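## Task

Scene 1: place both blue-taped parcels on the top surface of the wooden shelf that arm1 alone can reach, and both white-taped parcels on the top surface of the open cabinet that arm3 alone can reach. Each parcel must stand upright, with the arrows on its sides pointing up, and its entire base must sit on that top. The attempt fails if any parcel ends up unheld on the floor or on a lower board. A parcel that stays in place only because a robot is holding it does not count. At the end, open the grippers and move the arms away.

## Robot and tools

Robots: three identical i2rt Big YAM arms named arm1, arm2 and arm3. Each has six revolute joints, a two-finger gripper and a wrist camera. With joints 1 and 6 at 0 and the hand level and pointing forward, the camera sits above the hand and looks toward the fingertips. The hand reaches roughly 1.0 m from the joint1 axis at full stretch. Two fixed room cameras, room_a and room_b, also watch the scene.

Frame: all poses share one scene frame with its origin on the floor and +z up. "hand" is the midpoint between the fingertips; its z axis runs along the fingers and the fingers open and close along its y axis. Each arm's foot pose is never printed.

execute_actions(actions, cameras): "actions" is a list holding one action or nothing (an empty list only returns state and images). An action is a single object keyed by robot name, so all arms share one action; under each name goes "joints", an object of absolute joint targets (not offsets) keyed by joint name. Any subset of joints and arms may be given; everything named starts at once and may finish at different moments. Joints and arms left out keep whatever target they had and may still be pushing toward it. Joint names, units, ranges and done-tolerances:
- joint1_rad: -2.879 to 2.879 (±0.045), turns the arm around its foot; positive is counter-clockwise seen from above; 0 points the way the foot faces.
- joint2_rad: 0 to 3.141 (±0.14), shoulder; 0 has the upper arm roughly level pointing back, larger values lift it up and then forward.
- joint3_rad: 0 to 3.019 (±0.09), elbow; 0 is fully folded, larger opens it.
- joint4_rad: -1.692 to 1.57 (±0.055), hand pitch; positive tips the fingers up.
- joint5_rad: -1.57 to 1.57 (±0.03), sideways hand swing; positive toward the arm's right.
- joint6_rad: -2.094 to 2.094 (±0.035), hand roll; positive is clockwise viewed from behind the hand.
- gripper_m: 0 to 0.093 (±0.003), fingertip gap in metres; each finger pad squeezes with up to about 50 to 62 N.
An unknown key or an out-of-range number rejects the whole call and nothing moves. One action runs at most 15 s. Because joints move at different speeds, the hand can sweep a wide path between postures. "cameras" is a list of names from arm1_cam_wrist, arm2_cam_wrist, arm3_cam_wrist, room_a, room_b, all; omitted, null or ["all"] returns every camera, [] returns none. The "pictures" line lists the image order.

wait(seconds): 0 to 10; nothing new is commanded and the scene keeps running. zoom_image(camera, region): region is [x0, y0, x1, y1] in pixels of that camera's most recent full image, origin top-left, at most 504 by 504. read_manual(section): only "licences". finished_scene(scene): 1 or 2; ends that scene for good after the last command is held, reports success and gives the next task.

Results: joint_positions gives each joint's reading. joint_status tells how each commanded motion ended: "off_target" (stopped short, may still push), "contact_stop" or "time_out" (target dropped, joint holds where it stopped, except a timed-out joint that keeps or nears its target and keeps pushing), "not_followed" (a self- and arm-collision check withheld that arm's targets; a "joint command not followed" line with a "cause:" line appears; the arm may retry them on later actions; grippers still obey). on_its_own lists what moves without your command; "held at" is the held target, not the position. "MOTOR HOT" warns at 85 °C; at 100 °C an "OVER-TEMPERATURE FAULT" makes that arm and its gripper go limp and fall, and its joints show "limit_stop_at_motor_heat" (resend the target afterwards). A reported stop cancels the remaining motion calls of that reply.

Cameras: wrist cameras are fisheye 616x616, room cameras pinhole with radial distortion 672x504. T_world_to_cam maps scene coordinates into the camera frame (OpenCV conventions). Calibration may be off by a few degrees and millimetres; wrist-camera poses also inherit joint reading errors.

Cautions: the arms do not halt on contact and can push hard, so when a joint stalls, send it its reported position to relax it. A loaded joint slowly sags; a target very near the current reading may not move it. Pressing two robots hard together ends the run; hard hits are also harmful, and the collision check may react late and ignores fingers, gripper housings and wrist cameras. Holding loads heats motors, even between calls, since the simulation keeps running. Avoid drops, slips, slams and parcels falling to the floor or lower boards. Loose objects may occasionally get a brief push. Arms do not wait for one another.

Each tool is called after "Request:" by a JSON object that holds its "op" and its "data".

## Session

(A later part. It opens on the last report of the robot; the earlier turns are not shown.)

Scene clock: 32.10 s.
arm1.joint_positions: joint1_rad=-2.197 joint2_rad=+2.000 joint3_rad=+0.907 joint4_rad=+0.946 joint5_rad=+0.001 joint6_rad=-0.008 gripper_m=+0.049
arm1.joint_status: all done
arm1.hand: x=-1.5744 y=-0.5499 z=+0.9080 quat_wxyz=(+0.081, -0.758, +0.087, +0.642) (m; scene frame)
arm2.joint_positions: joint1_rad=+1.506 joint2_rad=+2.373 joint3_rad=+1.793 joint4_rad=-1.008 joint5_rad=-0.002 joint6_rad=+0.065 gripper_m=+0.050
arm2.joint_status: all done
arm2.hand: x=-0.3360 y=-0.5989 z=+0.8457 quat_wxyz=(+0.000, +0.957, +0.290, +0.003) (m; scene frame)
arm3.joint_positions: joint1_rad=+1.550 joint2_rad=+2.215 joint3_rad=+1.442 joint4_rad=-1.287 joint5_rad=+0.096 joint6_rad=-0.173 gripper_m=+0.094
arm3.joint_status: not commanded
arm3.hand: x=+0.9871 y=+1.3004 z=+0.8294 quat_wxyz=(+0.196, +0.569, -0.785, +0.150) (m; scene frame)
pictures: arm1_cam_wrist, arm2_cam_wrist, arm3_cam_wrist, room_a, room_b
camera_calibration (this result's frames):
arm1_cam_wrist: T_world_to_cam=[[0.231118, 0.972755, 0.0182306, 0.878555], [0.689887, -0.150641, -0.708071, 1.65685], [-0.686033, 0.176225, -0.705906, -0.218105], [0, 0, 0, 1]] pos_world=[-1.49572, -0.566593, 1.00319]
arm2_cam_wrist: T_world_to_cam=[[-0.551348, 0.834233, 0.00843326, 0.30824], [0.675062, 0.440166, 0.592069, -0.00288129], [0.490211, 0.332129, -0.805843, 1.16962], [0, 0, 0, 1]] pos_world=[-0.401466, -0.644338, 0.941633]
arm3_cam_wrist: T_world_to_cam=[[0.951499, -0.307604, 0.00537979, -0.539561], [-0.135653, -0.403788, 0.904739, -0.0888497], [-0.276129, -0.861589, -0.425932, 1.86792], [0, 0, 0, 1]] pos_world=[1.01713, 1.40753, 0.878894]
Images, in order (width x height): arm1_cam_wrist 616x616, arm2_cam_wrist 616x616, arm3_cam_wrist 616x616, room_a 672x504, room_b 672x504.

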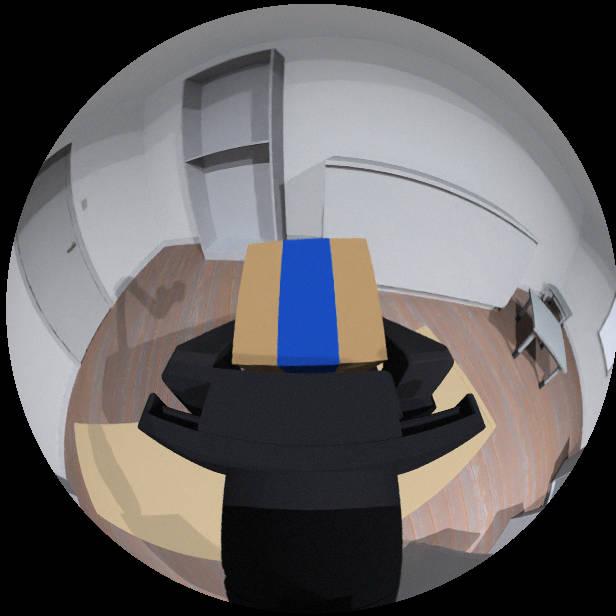

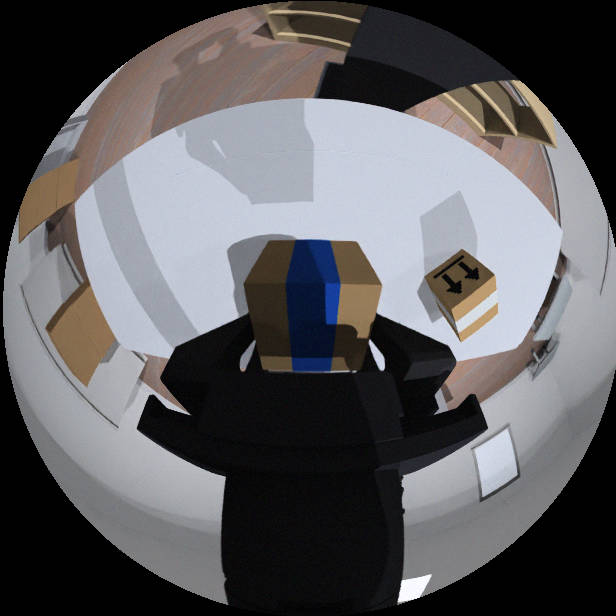

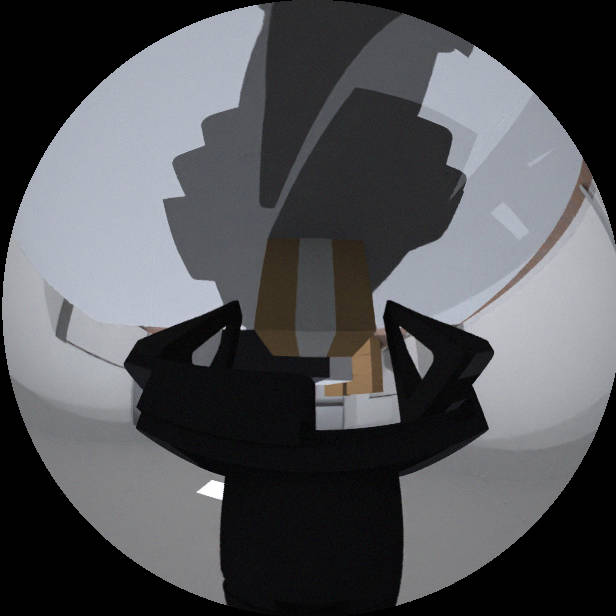

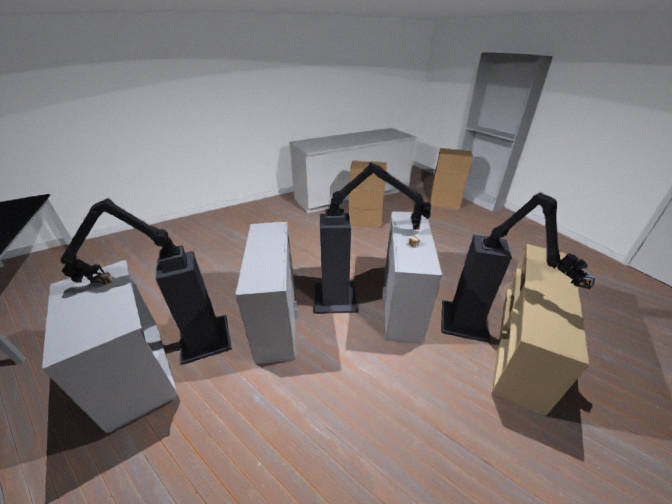

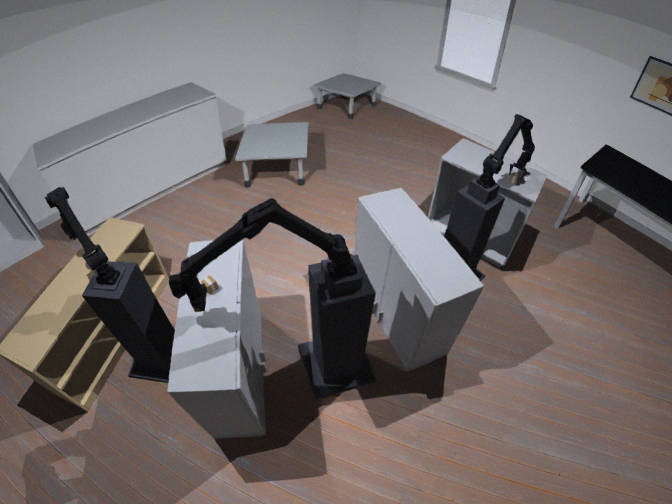

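Request:
{"op": "execute_actions", "data": {"actions": [{"arm1":{"joints":{"joint2_rad":2.46,"joint3_rad":0.99,"joint4_rad":1.03}},"arm2":{"joints":{"joint2_rad":2.425,"joint4_rad":-0.925}},"arm3":{"joints":{"gripper_m":0.04}}}]}}

Request:
{"op": "zoom_image", "data": {"camera": "room_a", "region": [500, 260, 600, 340]}}

Request:
{"op": "zoom_image", "data": {"camera": "room_a", "region": [380, 200, 450, 255]}}

Scene clock: 34.93 s.
arm1.joint_positions: joint1_rad=-2.197 joint2_rad=+2.480 joint3_rad=+0.979 joint4_rad=+1.019 joint5_rad=+0.001 joint6_rad=-0.008 gripper_m=+0.049
arm1.joint_status: all done
arm1.hand: x=-1.5181 y=-0.5629 z=+0.6521 quat_wxyz=(+0.065, -0.854, +0.099, +0.507) (m; scene frame)
arm2.joint_positions: joint1_rad=+1.506 joint2_rad=+2.410 joint3_rad=+1.793 joint4_rad=-0.936 joint5_rad=-0.002 joint6_rad=+0.065 gripper_m=+0.050
arm2.joint_status: all done
arm2.hand: x=-0.3430 y=-0.6042 z=+0.8224 quat_wxyz=(+0.006, +0.957, +0.290, -0.013) (m; scene frame)
arm3.joint_positions: joint1_rad=+1.550 joint2_rad=+2.215 joint3_rad=+1.442 joint4_rad=-1.287 joint5_rad=+0.097 joint6_rad=-0.173 gripper_m=+0.057
arm3.joint_status: gripper_m off_target (ended at +0.057, target +0.040)
arm3.hand: x=+0.9872 y=+1.3003 z=+0.8294 quat_wxyz=(+0.196, +0.569, -0.784, +0.150) (m; scene frame)
pictures: arm1_cam_wrist, arm2_cam_wrist, arm3_cam_wrist, room_a, room_b
camera_calibration (this result's frames):
arm1_cam_wrist: T_world_to_cam=[[0.226489, 0.973891, 0.0154421, 0.878289], [0.877739, -0.197204, -0.436676, 1.51685], [-0.42223, 0.112456, -0.899486, 0.133014], [0, 0, 0, 1]] pos_world=[-1.47416, -0.571188, 0.768453]
arm2_cam_wrist: T_world_to_cam=[[-0.551122, 0.834404, 0.00595622, 0.311282], [0.691344, 0.452611, 0.563194, 0.0547836], [0.467235, 0.314506, -0.826303, 1.15429], [0, 0, 0, 1]] pos_world=[-0.405647, -0.647563, 0.92109]
arm3_cam_wrist: T_world_to_cam=[[0.95171, -0.306943, 0.00585783, -0.541153], [-0.135747, -0.403629, 0.904796, -0.0890312], [-0.275357, -0.861899, -0.425804, 1.86744], [0, 0, 0, 1]] pos_world=[1.01715, 1.40751, 0.878889]
Images, in order (width x height): arm1_cam_wrist 616x616, arm2_cam_wrist 616x616, arm3_cam_wrist 616x616, room_a 672x504, room_b 672x504.

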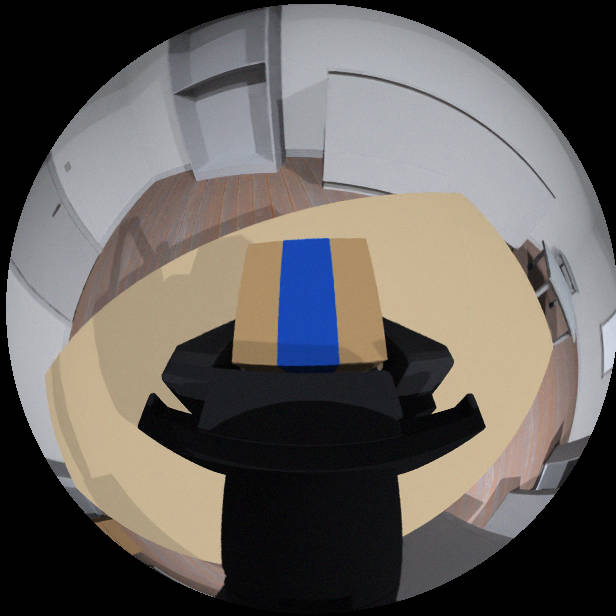

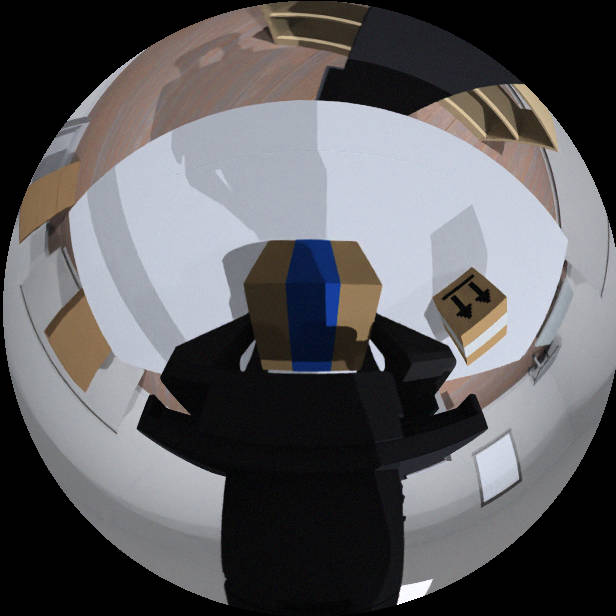

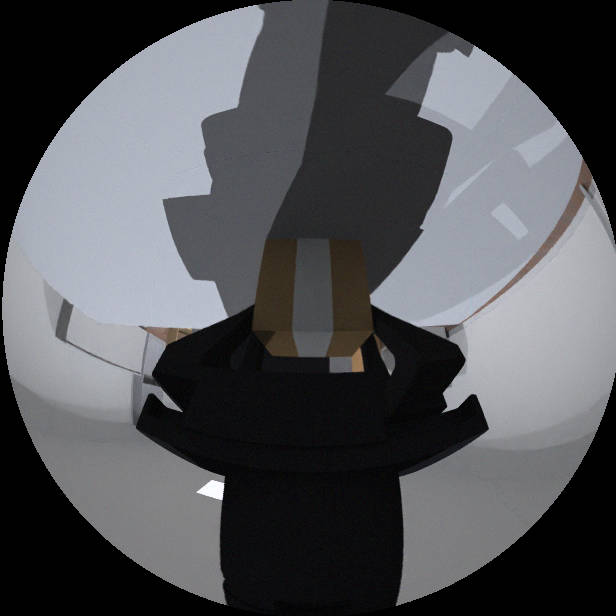

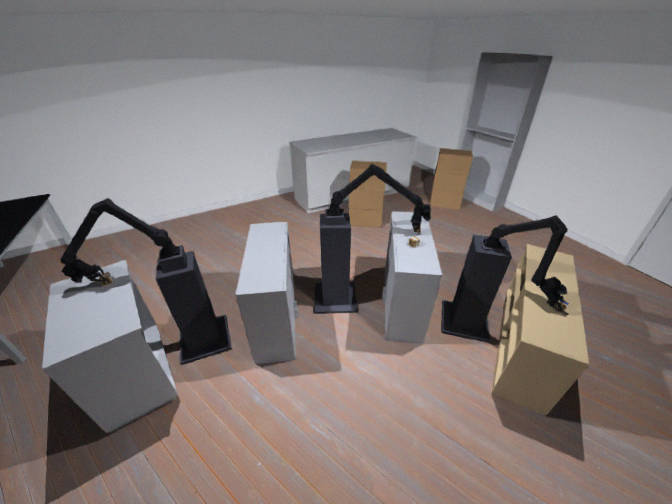

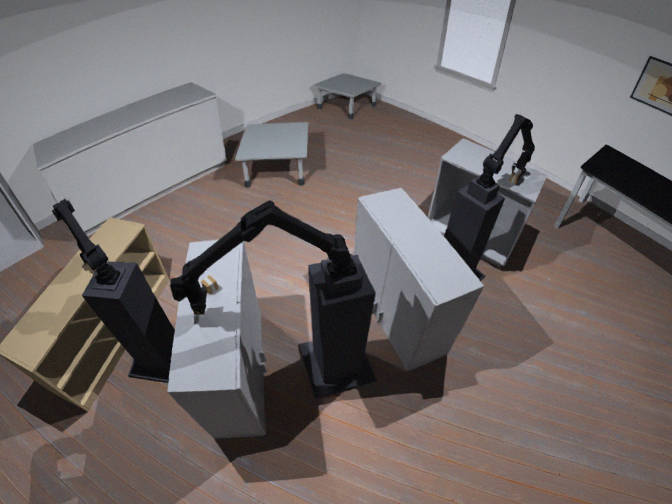

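Region (500, 260, 600, 340) of room_a's 672x504 image, scaled by 5.040, with more detail than that image has; it fills the top 403 rows of this view, and the rest is white.

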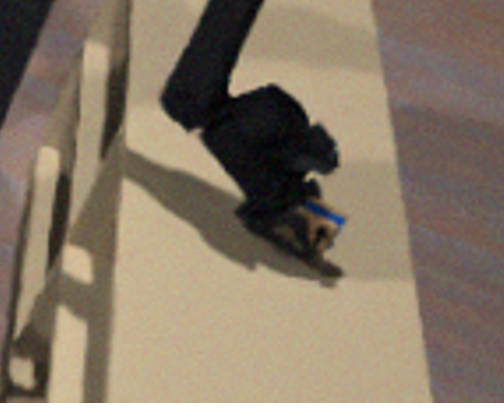

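Region (380, 200, 450, 255) of room_a's 672x504 image, scaled by 7.200, with more detail than that image has; it fills the top 396 rows of this view, and the rest is white.

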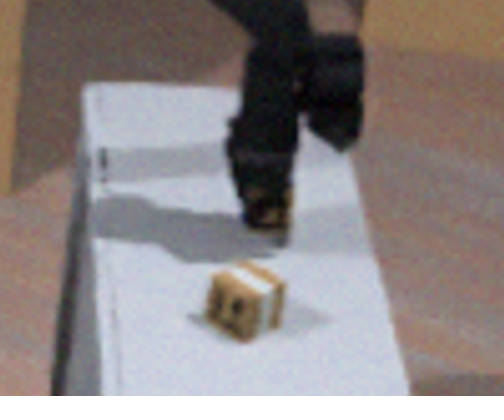

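Request:
{"op": "execute_actions", "data": {"actions": [{"arm1":{"joints":{"joint2_rad":2.53,"joint4_rad":1.05}},"arm2":{"joints":{"joint2_rad":2.455}},"arm3":{"joints":{"joint2_rad":1.65,"joint5_rad":0,"joint6_rad":0}}}]}}

Request:
{"op": "zoom_image", "data": {"camera": "room_a", "region": [400, 200, 600, 340]}}

Scene clock: 37.27 s.
arm1.joint_positions: joint1_rad=-2.197 joint2_rad=+2.518 joint3_rad=+0.980 joint4_rad=+1.029 joint5_rad=+0.001 joint6_rad=-0.008 gripper_m=+0.049
arm1.joint_status: all done
arm1.hand: x=-1.5074 y=-0.5654 z=+0.6326 quat_wxyz=(+0.063, -0.861, +0.100, +0.495) (m; scene frame)
arm2.joint_positions: joint1_rad=+1.506 joint2_rad=+2.438 joint3_rad=+1.793 joint4_rad=-0.935 joint5_rad=-0.002 joint6_rad=+0.065 gripper_m=+0.050
arm2.joint_status: all done
arm2.hand: x=-0.3371 y=-0.5998 z=+0.8043 quat_wxyz=(+0.002, +0.957, +0.290, +0.000) (m; scene frame)
arm3.joint_positions: joint1_rad=+1.550 joint2_rad=+1.643 joint3_rad=+1.442 joint4_rad=-1.282 joint5_rad=+0.004 joint6_rad=-0.008 gripper_m=+0.057
arm3.joint_status: all done
arm3.hand: x=+0.9957 y=+1.3532 z=+1.1018 quat_wxyz=(-0.042, +0.509, -0.860, -0.017) (m; scene frame)
pictures: arm1_cam_wrist, arm2_cam_wrist, arm3_cam_wrist, room_a, room_b
camera_calibration (this result's frames):
arm1_cam_wrist: T_world_to_cam=[[0.226159, 0.973973, 0.0151495, 0.878387], [0.888893, -0.199992, -0.412157, 1.49813], [-0.3984, 0.106679, -0.910987, 0.160213], [0, 0, 0, 1]] pos_world=[-1.4665, -0.573002, 0.750109]
arm2_cam_wrist: T_world_to_cam=[[-0.551291, 0.834276, 0.00787483, 0.309215], [0.678809, 0.443031, 0.585612, 0.0309499], [0.485074, 0.328188, -0.810553, 1.13675], [0, 0, 0, 1]] pos_world=[-0.401948, -0.644749, 0.900835]
arm3_cam_wrist: T_world_to_cam=[[0.877866, -0.47883, 0.00855866, -0.231483], [-0.413584, -0.748994, 0.517645, 0.857603], [-0.241453, -0.457963, -0.855553, 1.92454], [0, 0, 0, 1]] pos_world=[1.02259, 1.41287, 1.20459]
Images, in order (width x height): arm1_cam_wrist 616x616, arm2_cam_wrist 616x616, arm3_cam_wrist 616x616, room_a 672x504, room_b 672x504.

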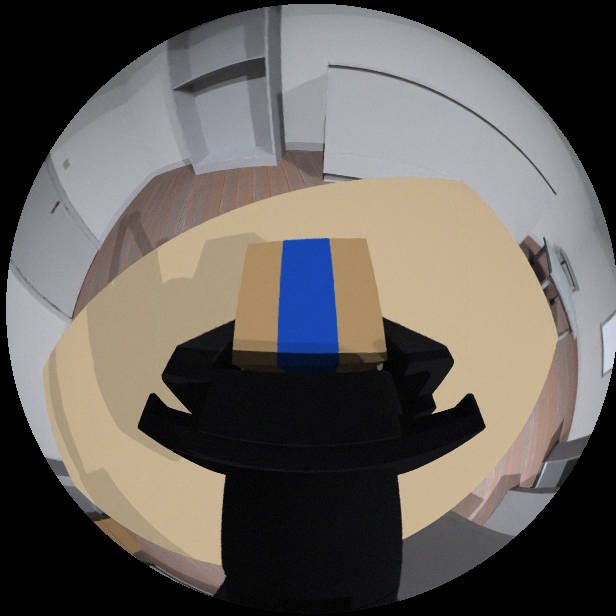

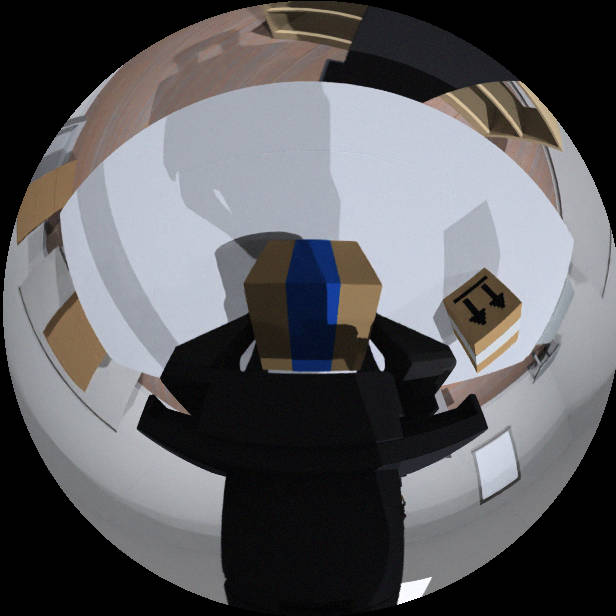

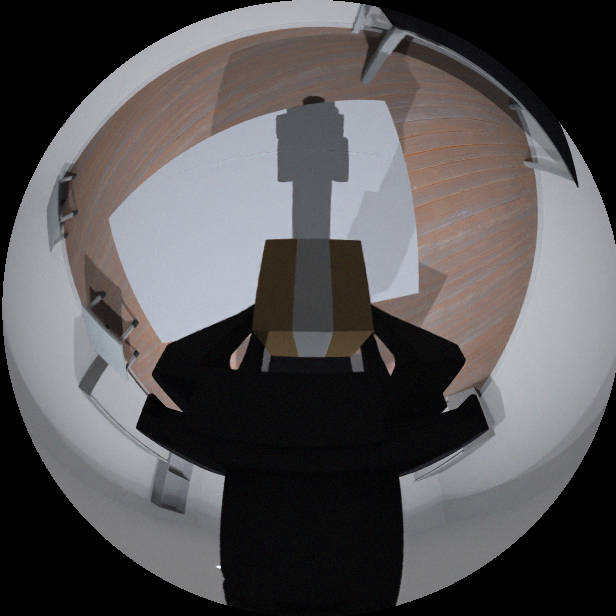

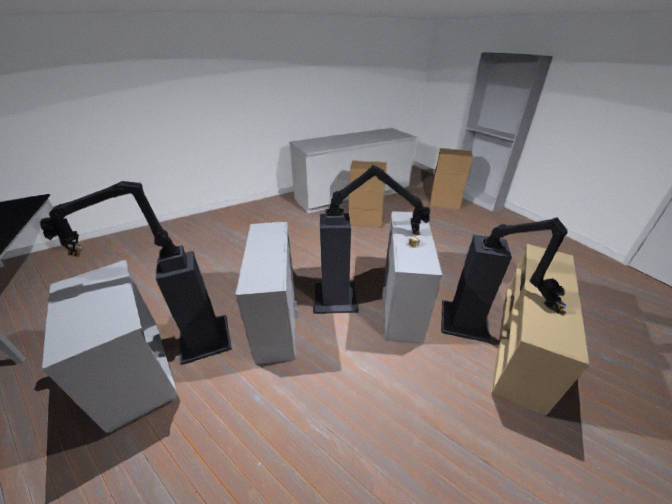

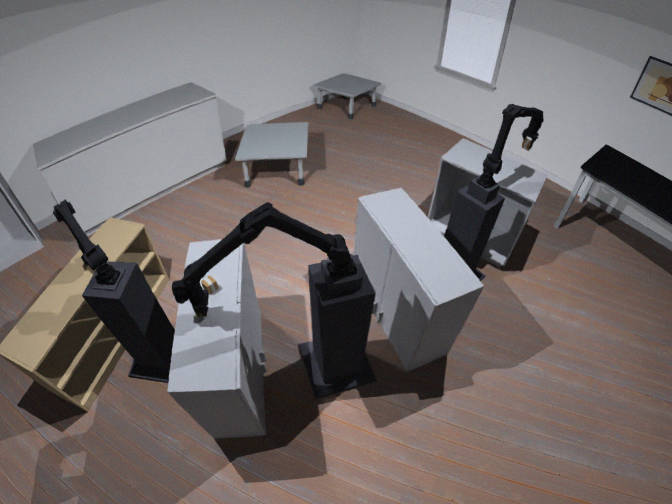

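Region (400, 200, 600, 340) of room_a's 672x504 image, scaled by 2.520, with more detail than that image has; it fills the top 353 rows of this view, and the rest is white.

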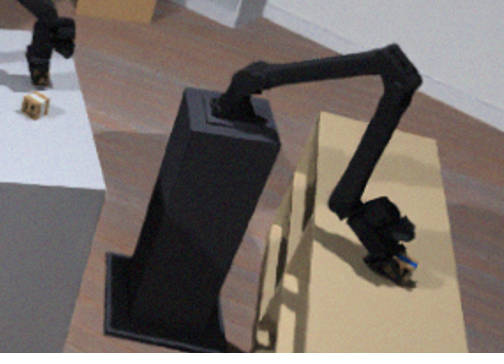

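Request:
{"op": "execute_actions", "data": {"actions": [{"arm1":{"joints":{"joint2_rad":2.56,"joint3_rad":1.005,"joint4_rad":1.06}},"arm2":{"joints":{"joint2_rad":2.48}},"arm3":{"joints":{"joint1_rad":1.8,"joint2_rad":1.55,"joint3_rad":0.69,"joint4_rad":0.86}}}], "cameras": ["arm2_cam_wrist","room_a"]}}

Scene clock: 40.30 s.
arm1.joint_positions: joint1_rad=-2.197 joint2_rad=+2.532 joint3_rad=+0.992 joint4_rad=+1.044 joint5_rad=+0.001 joint6_rad=-0.007 gripper_m=+0.049
arm1.joint_status: all done
arm1.hand: x=-1.5106 y=-0.5647 z=+0.6305 quat_wxyz=(+0.063, -0.857, +0.100, +0.501) (m; scene frame)
arm2.joint_positions: joint1_rad=+1.506 joint2_rad=+2.462 joint3_rad=+1.793 joint4_rad=-0.935 joint5_rad=-0.002 joint6_rad=+0.065 gripper_m=+0.050
arm2.joint_status: all done
arm2.hand: x=-0.3318 y=-0.5957 z=+0.7893 quat_wxyz=(-0.003, +0.957, +0.290, +0.011) (m; scene frame)
arm3.joint_positions: joint1_rad=+1.809 joint2_rad=+1.559 joint3_rad=+0.690 joint4_rad=+0.839 joint5_rad=-0.001 joint6_rad=-0.006 gripper_m=+0.057
arm3.joint_status: all done
arm3.hand: x=+0.8882 y=+1.4660 z=+1.1293 quat_wxyz=(-0.553, +0.444, -0.564, -0.423) (m; scene frame)
pictures: arm2_cam_wrist, room_a
camera_calibration (this result's frames):
arm2_cam_wrist: T_world_to_cam=[[-0.55147, 0.83414, 0.00952177, 0.307439], [0.667628, 0.434483, 0.604564, 0.0105808], [0.500154, 0.339756, -0.7965, 1.12146], [0, 0, 0, 1]] pos_world=[-0.398424, -0.642067, 0.88392]
Images, in order (width x height): arm2_cam_wrist 616x616, room_a 672x504.

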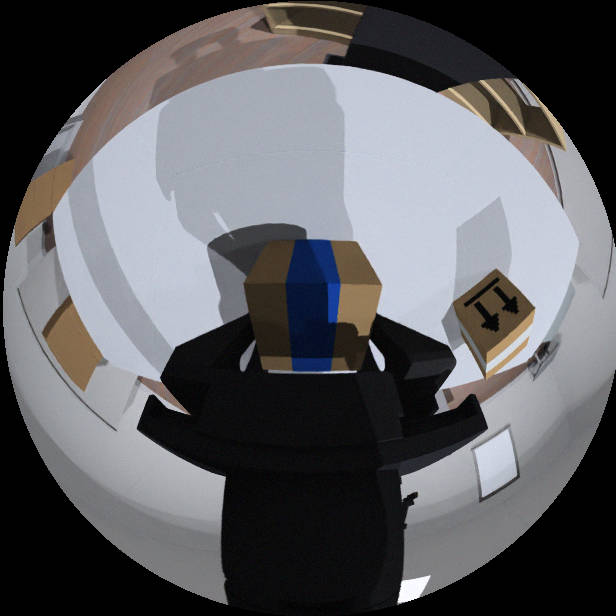

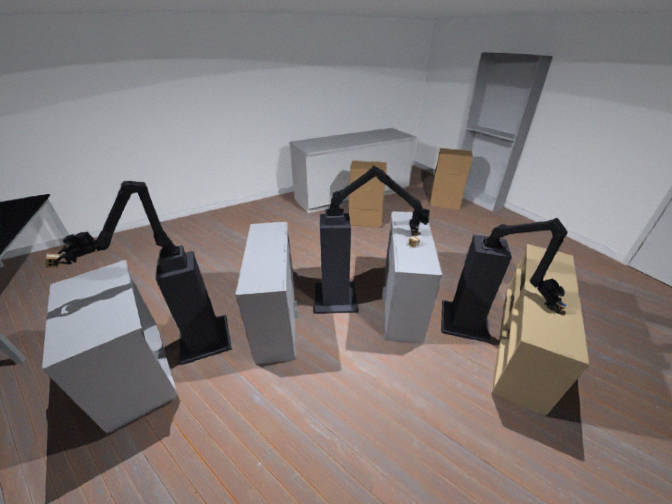

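Request:
{"op": "execute_actions", "data": {"actions": [{"arm1":{"joints":{"gripper_m":0.093,"joint2_rad":2.535}},"arm2":{"joints":{"gripper_m":0.093,"joint2_rad":2.485}},"arm3":{"joints":{"joint2_rad":2.0}}}], "cameras": []}}

Request:
{"op": "execute_actions", "data": {"actions": [{"arm1":{"joints":{"joint2_rad":2.25,"joint3_rad":0.74}},"arm2":{"joints":{"joint2_rad":2.33,"joint4_rad":-1.04}},"arm3":{"joints":{"joint2_rad":2.1,"joint4_rad":0.93}}}], "cameras": ["arm1_cam_wrist"]}}

Request:
{"op": "execute_actions", "data": {"actions": [{"arm1":{"joints":{"joint2_rad":1.5}},"arm2":{"joints":{"joint1_rad":1.25,"joint6_rad":0.45}},"arm3":{"joints":{"joint2_rad":2.13,"joint4_rad":0.95}}}]}}

Request:
{"op": "zoom_image", "data": {"camera": "room_a", "region": [50, 250, 150, 330]}}

Request:
{"op": "zoom_image", "data": {"camera": "arm2_cam_wrist", "region": [60, 150, 460, 400]}}

Scene clock: 42.97 s.
arm1.joint_positions: joint1_rad=-2.198 joint2_rad=+2.532 joint3_rad=+0.993 joint4_rad=+1.045 joint5_rad=+0.001 joint6_rad=-0.007 gripper_m=+0.093
arm1.joint_status: all done
arm1.hand: x=-1.5110 y=-0.5643 z=+0.6308 quat_wxyz=(+0.064, -0.857, +0.100, +0.501) (m; scene frame)
arm2.joint_positions: joint1_rad=+1.506 joint2_rad=+2.462 joint3_rad=+1.793 joint4_rad=-0.935 joint5_rad=-0.002 joint6_rad=+0.065 gripper_m=+0.093
arm2.joint_status: all done
arm2.hand: x=-0.3318 y=-0.5957 z=+0.7893 quat_wxyz=(-0.003, +0.957, +0.290, +0.011) (m; scene frame)
arm3.joint_positions: joint1_rad=+1.809 joint2_rad=+2.009 joint3_rad=+0.690 joint4_rad=+0.852 joint5_rad=-0.001 joint6_rad=-0.006 gripper_m=+0.057
arm3.joint_status: all done
arm3.hand: x=+0.8856 y=+1.4468 z=+0.8824 quat_wxyz=(-0.417, +0.526, -0.670, -0.317) (m; scene frame)
pictures: none
No camera images: the call's "cameras" was empty. Leave "cameras" out to get every camera's image.

Scene clock: 44.10 s.
arm1.joint_positions: joint1_rad=-2.198 joint2_rad=+2.245 joint3_rad=+0.744 joint4_rad=+1.047 joint5_rad=+0.001 joint6_rad=-0.007 gripper_m=+0.093
arm1.joint_status: all done
arm1.hand: x=-1.4728 y=-0.5739 z=+0.7333 quat_wxyz=(+0.066, -0.847, +0.099, +0.518) (m; scene frame)
arm2.joint_positions: joint1_rad=+1.506 joint2_rad=+2.307 joint3_rad=+1.793 joint4_rad=-1.031 joint5_rad=-0.002 joint6_rad=+0.065 gripper_m=+0.093
arm2.joint_status: all done
arm2.hand: x=-0.3427 y=-0.6040 z=+0.8882 quat_wxyz=(+0.008, +0.957, +0.290, -0.017) (m; scene frame)
arm3.joint_positions: joint1_rad=+1.809 joint2_rad=+2.101 joint3_rad=+0.690 joint4_rad=+0.912 joint5_rad=-0.001 joint6_rad=-0.006 gripper_m=+0.057
arm3.joint_status: all done
arm3.hand: x=+0.8834 y=+1.4369 z=+0.8465 quat_wxyz=(-0.406, +0.531, -0.676, -0.309) (m; scene frame)
pictures: arm1_cam_wrist
camera_calibration (this result's frames):
arm1_cam_wrist: T_world_to_cam=[[0.227883, 0.973582, 0.0143765, 0.880197], [0.865413, -0.195753, -0.461239, 1.51104], [-0.44624, 0.11755, -0.88716, 0.184939], [0, 0, 0, 1]] pos_world=[-1.42573, -0.582893, 0.848367]
Images, in order (width x height): arm1_cam_wrist 616x616.

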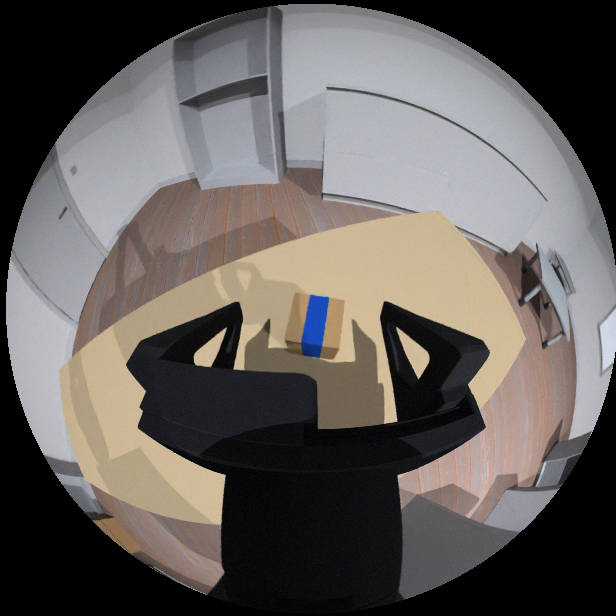

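Scene clock: 45.57 s.
arm1.joint_positions: joint1_rad=-2.198 joint2_rad=+1.498 joint3_rad=+0.734 joint4_rad=+1.051 joint5_rad=+0.001 joint6_rad=-0.007 gripper_m=+0.093
arm1.joint_status: all done
arm1.hand: x=-1.4946 y=-0.5698 z=+1.1562 quat_wxyz=(+0.099, -0.602, +0.070, +0.790) (m; scene frame)
arm2.joint_positions: joint1_rad=+1.257 joint2_rad=+2.307 joint3_rad=+1.793 joint4_rad=-1.031 joint5_rad=+0.001 joint6_rad=+0.442 gripper_m=+0.093
arm2.joint_status: all done
arm2.hand: x=-0.4263 y=-0.4610 z=+0.8879 quat_wxyz=(+0.008, +1.000, -0.018, -0.016) (m; scene frame)
arm3.joint_positions: joint1_rad=+1.809 joint2_rad=+2.117 joint3_rad=+0.690 joint4_rad=+0.931 joint5_rad=-0.001 joint6_rad=-0.006 gripper_m=+0.057
arm3.joint_status: all done
arm3.hand: x=+0.8832 y=+1.4358 z=+0.8420 quat_wxyz=(-0.407, +0.531, -0.676, -0.309) (m; scene frame)
pictures: arm1_cam_wrist, arm2_cam_wrist, arm3_cam_wrist, room_a, room_b
camera_calibration (this result's frames):
arm1_cam_wrist: T_world_to_cam=[[0.237946, 0.971115, 0.017797, 0.884745], [0.337422, -0.0654667, -0.939074, 1.56343], [-0.910784, 0.229454, -0.343253, -0.709489], [0, 0, 0, 1]] pos_world=[-1.38425, -0.594042, 1.20889]
arm2_cam_wrist: T_world_to_cam=[[0.0418019, 0.999103, -0.00679107, 0.485422], [0.827389, -0.0308057, 0.560784, -0.152015], [0.560072, -0.0290607, -0.827934, 1.0849], [0, 0, 0, 1]] pos_world=[-0.502137, -0.458142, 0.986769]
arm3_cam_wrist: T_world_to_cam=[[0.97097, -0.238781, 0.0141921, -0.522546], [-0.210147, -0.879867, -0.426231, 1.81039], [0.114263, 0.410875, -0.904503, 0.19246], [0, 0, 0, 1]] pos_world=[0.865832, 1.38905, 0.953139]
Images, in order (width x height): arm1_cam_wrist 616x616, arm2_cam_wrist 616x616, arm3_cam_wrist 616x616, room_a 672x504, room_b 672x504.

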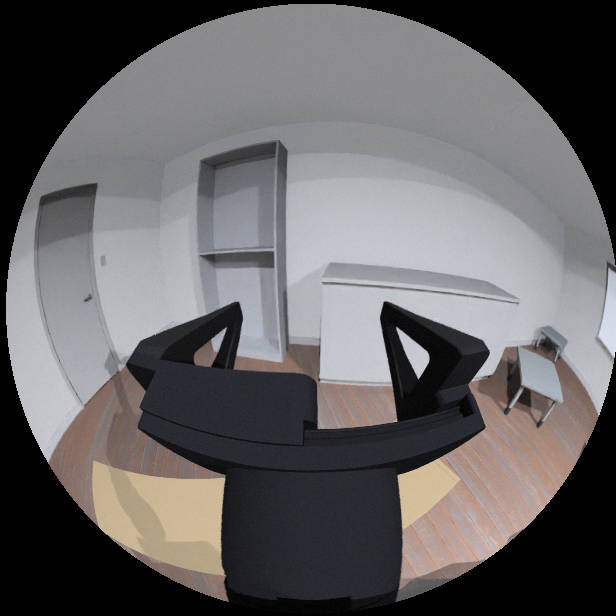

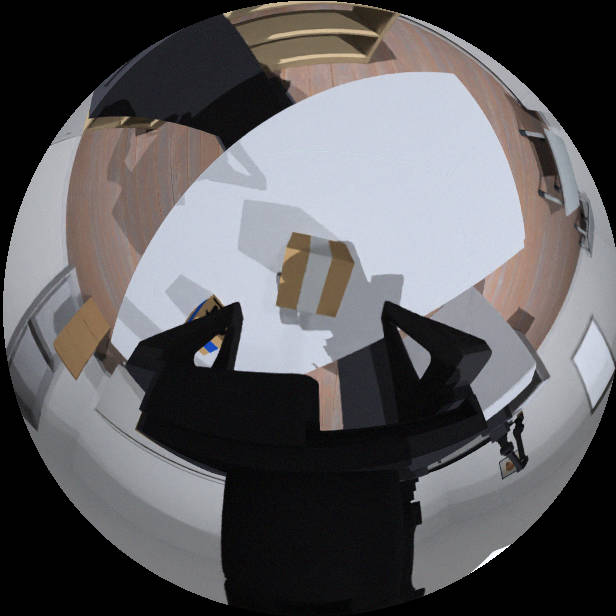

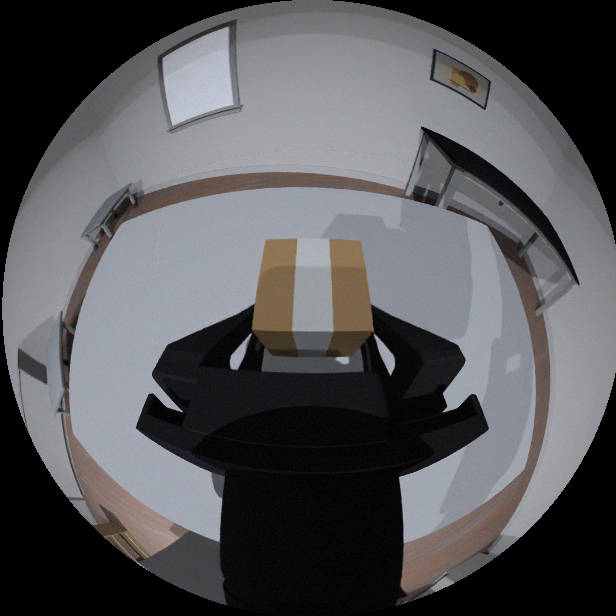

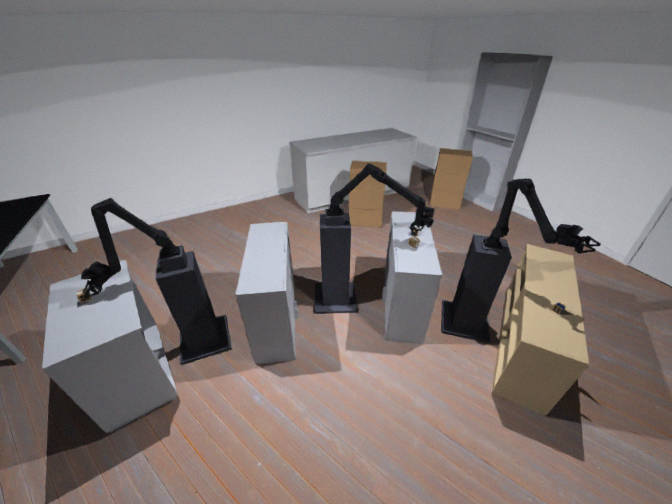

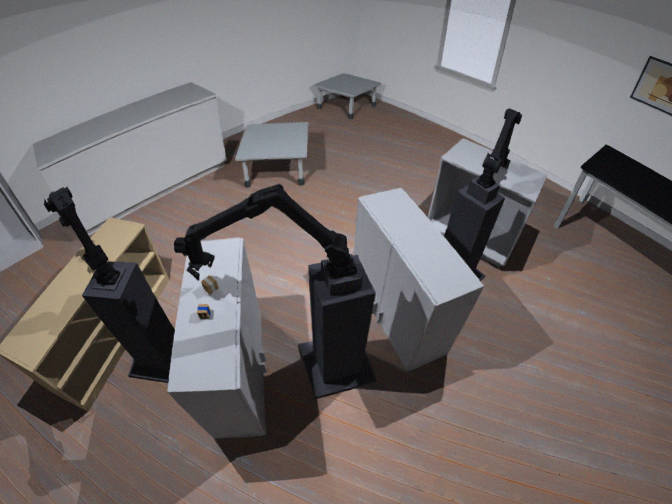

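Region (50, 250, 150, 330) of room_a's 672x504 image, scaled by 5.040, with more detail than that image has; it fills the top 403 rows of this view, and the rest is white.

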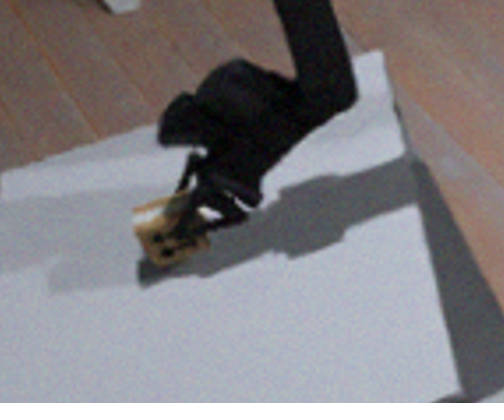

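Region (60, 150, 460, 400) of arm2_cam_wrist's 616x616 image, scaled by 1.260, with more detail than that image has; it fills the top 315 rows of this view, and the rest is white.

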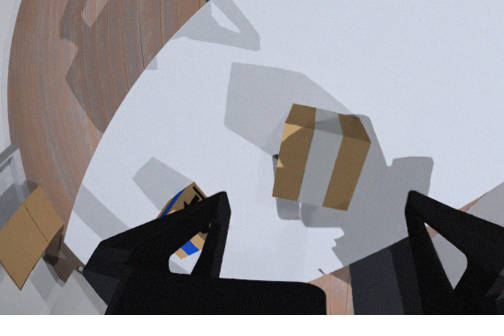

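Request:
{"op": "execute_actions", "data": {"actions": [{"arm1":{"joints":{"joint1_rad":0.3,"joint3_rad":1.64,"joint4_rad":-1.14,"joint6_rad":-0.42}},"arm2":{"joints":{"joint2_rad":2.45,"joint4_rad":-0.92,"joint6_rad":0.71}},"arm3":{"joints":{"joint2_rad":2.16,"joint4_rad":0.96}}}], "cameras": ["arm2_cam_wrist","room_a"]}}

Request:
{"op": "zoom_image", "data": {"camera": "room_a", "region": [535, 290, 585, 330]}}

Scene clock: 49.33 s.
arm1.joint_positions: joint1_rad=+0.306 joint2_rad=+1.503 joint3_rad=+1.589 joint4_rad=-1.128 joint5_rad=-0.002 joint6_rad=-0.411 gripper_m=+0.093
arm1.joint_status: all done
arm1.hand: x=-0.5745 y=-1.1437 z=+1.1879 quat_wxyz=(-0.217, -0.224, -0.937, +0.155) (m; scene frame)
arm2.joint_positions: joint1_rad=+1.257 joint2_rad=+2.459 joint3_rad=+1.793 joint4_rad=-0.930 joint5_rad=+0.001 joint6_rad=+0.702 gripper_m=+0.093
arm2.joint_status: all done
arm2.hand: x=-0.4153 y=-0.4566 z=+0.7906 quat_wxyz=(-0.003, +0.989, -0.148, +0.007) (m; scene frame)
arm3.joint_positions: joint1_rad=+1.809 joint2_rad=+2.151 joint3_rad=+0.690 joint4_rad=+0.942 joint5_rad=-0.001 joint6_rad=-0.006 gripper_m=+0.057
arm3.joint_status: all done
arm3.hand: x=+0.8819 y=+1.4302 z=+0.8270 quat_wxyz=(-0.400, +0.534, -0.680, -0.304) (m; scene frame)
pictures: arm2_cam_wrist, room_a
camera_calibration (this result's frames):
arm2_cam_wrist: T_world_to_cam=[[0.297, 0.954692, 0.0187947, 0.545484], [0.762672, -0.249015, 0.596928, -0.261465], [0.574563, -0.162954, -0.802074, 0.922793], [0, 0, 0, 1]] pos_world=[-0.4928, -0.435505, 0.885972]
Images, in order (width x height): arm2_cam_wrist 616x616, room_a 672x504.

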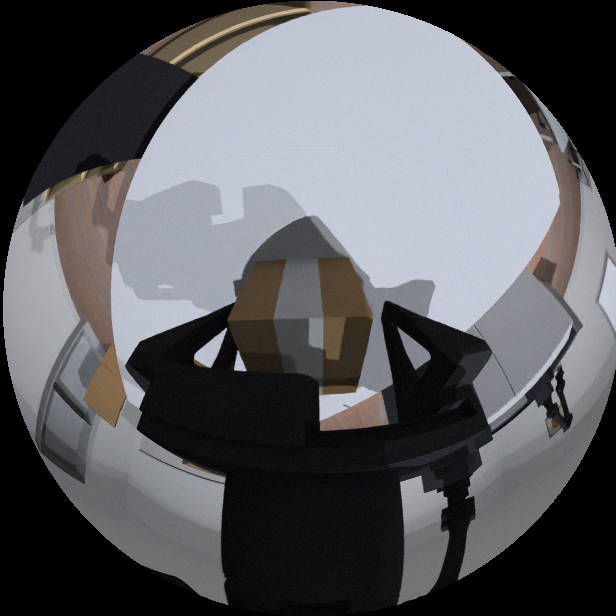

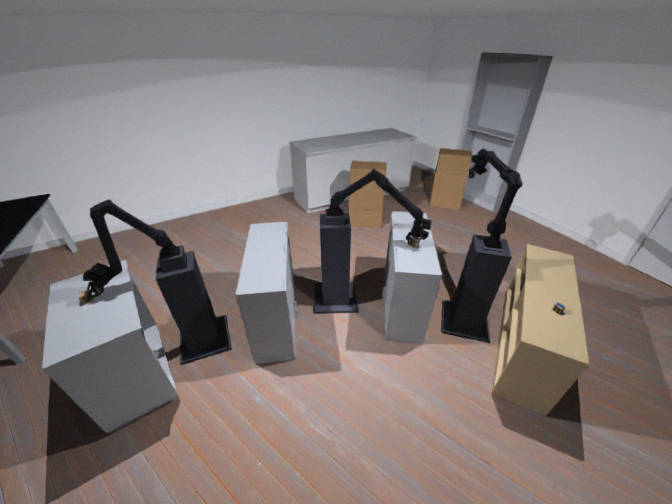

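Region (535, 290, 585, 330) of room_a's 672x504 image, scaled by 10.080, with more detail than that image has; it fills the top 403 rows of this view, and the rest is white.

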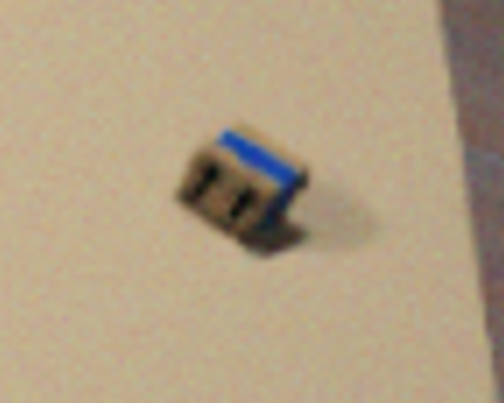

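Request:
{"op": "execute_actions", "data": {"actions": [{"arm2":{"joints":{"gripper_m":0.04}},"arm3":{"joints":{"joint2_rad":2.2,"joint4_rad":0.99}},"arm1":{"joints":{"joint1_rad":0.7}}}], "cameras": ["room_a"]}}

Request:
{"op": "zoom_image", "data": {"camera": "room_a", "region": [50, 250, 150, 330]}}

Scene clock: 51.40 s.
arm1.joint_positions: joint1_rad=+0.700 joint2_rad=+1.503 joint3_rad=+1.589 joint4_rad=-1.128 joint5_rad=-0.001 joint6_rad=-0.412 gripper_m=+0.093
arm1.joint_status: all done
arm1.hand: x=-0.4346 y=-0.9709 z=+1.1901 quat_wxyz=(-0.244, -0.035, -0.963, +0.113) (m; scene frame)
arm2.joint_positions: joint1_rad=+1.257 joint2_rad=+2.459 joint3_rad=+1.793 joint4_rad=-0.929 joint5_rad=+0.001 joint6_rad=+0.703 gripper_m=+0.058
arm2.joint_status: gripper_m off_target (ended at +0.058, target +0.040)
arm2.hand: x=-0.4156 y=-0.4568 z=+0.7906 quat_wxyz=(-0.003, +0.989, -0.148, +0.006) (m; scene frame)
arm3.joint_positions: joint1_rad=+1.809 joint2_rad=+2.177 joint3_rad=+0.690 joint4_rad=+0.982 joint5_rad=-0.001 joint6_rad=-0.004 gripper_m=+0.057
arm3.joint_status: all done
arm3.hand: x=+0.8816 y=+1.4289 z=+0.8216 quat_wxyz=(-0.404, +0.531, -0.678, -0.307) (m; scene frame)
pictures: room_a
Images, in order (width x height): room_a 672x504.

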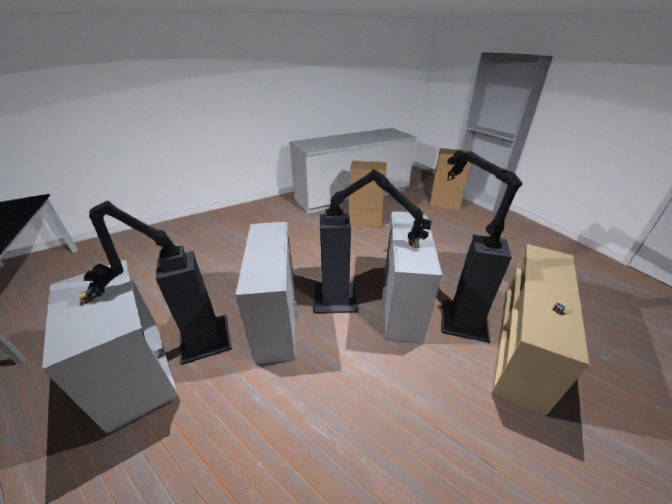

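Region (50, 250, 150, 330) of room_a's 672x504 image, scaled by 5.040, with more detail than that image has; it fills the top 403 rows of this view, and the rest is white.

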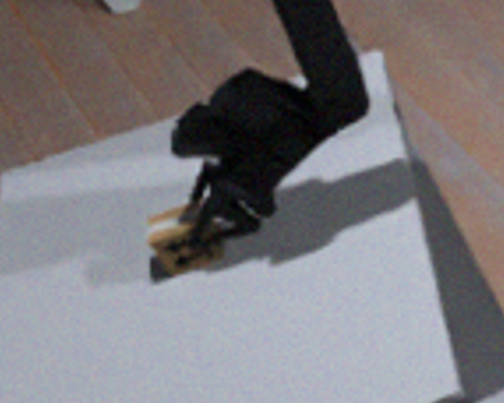

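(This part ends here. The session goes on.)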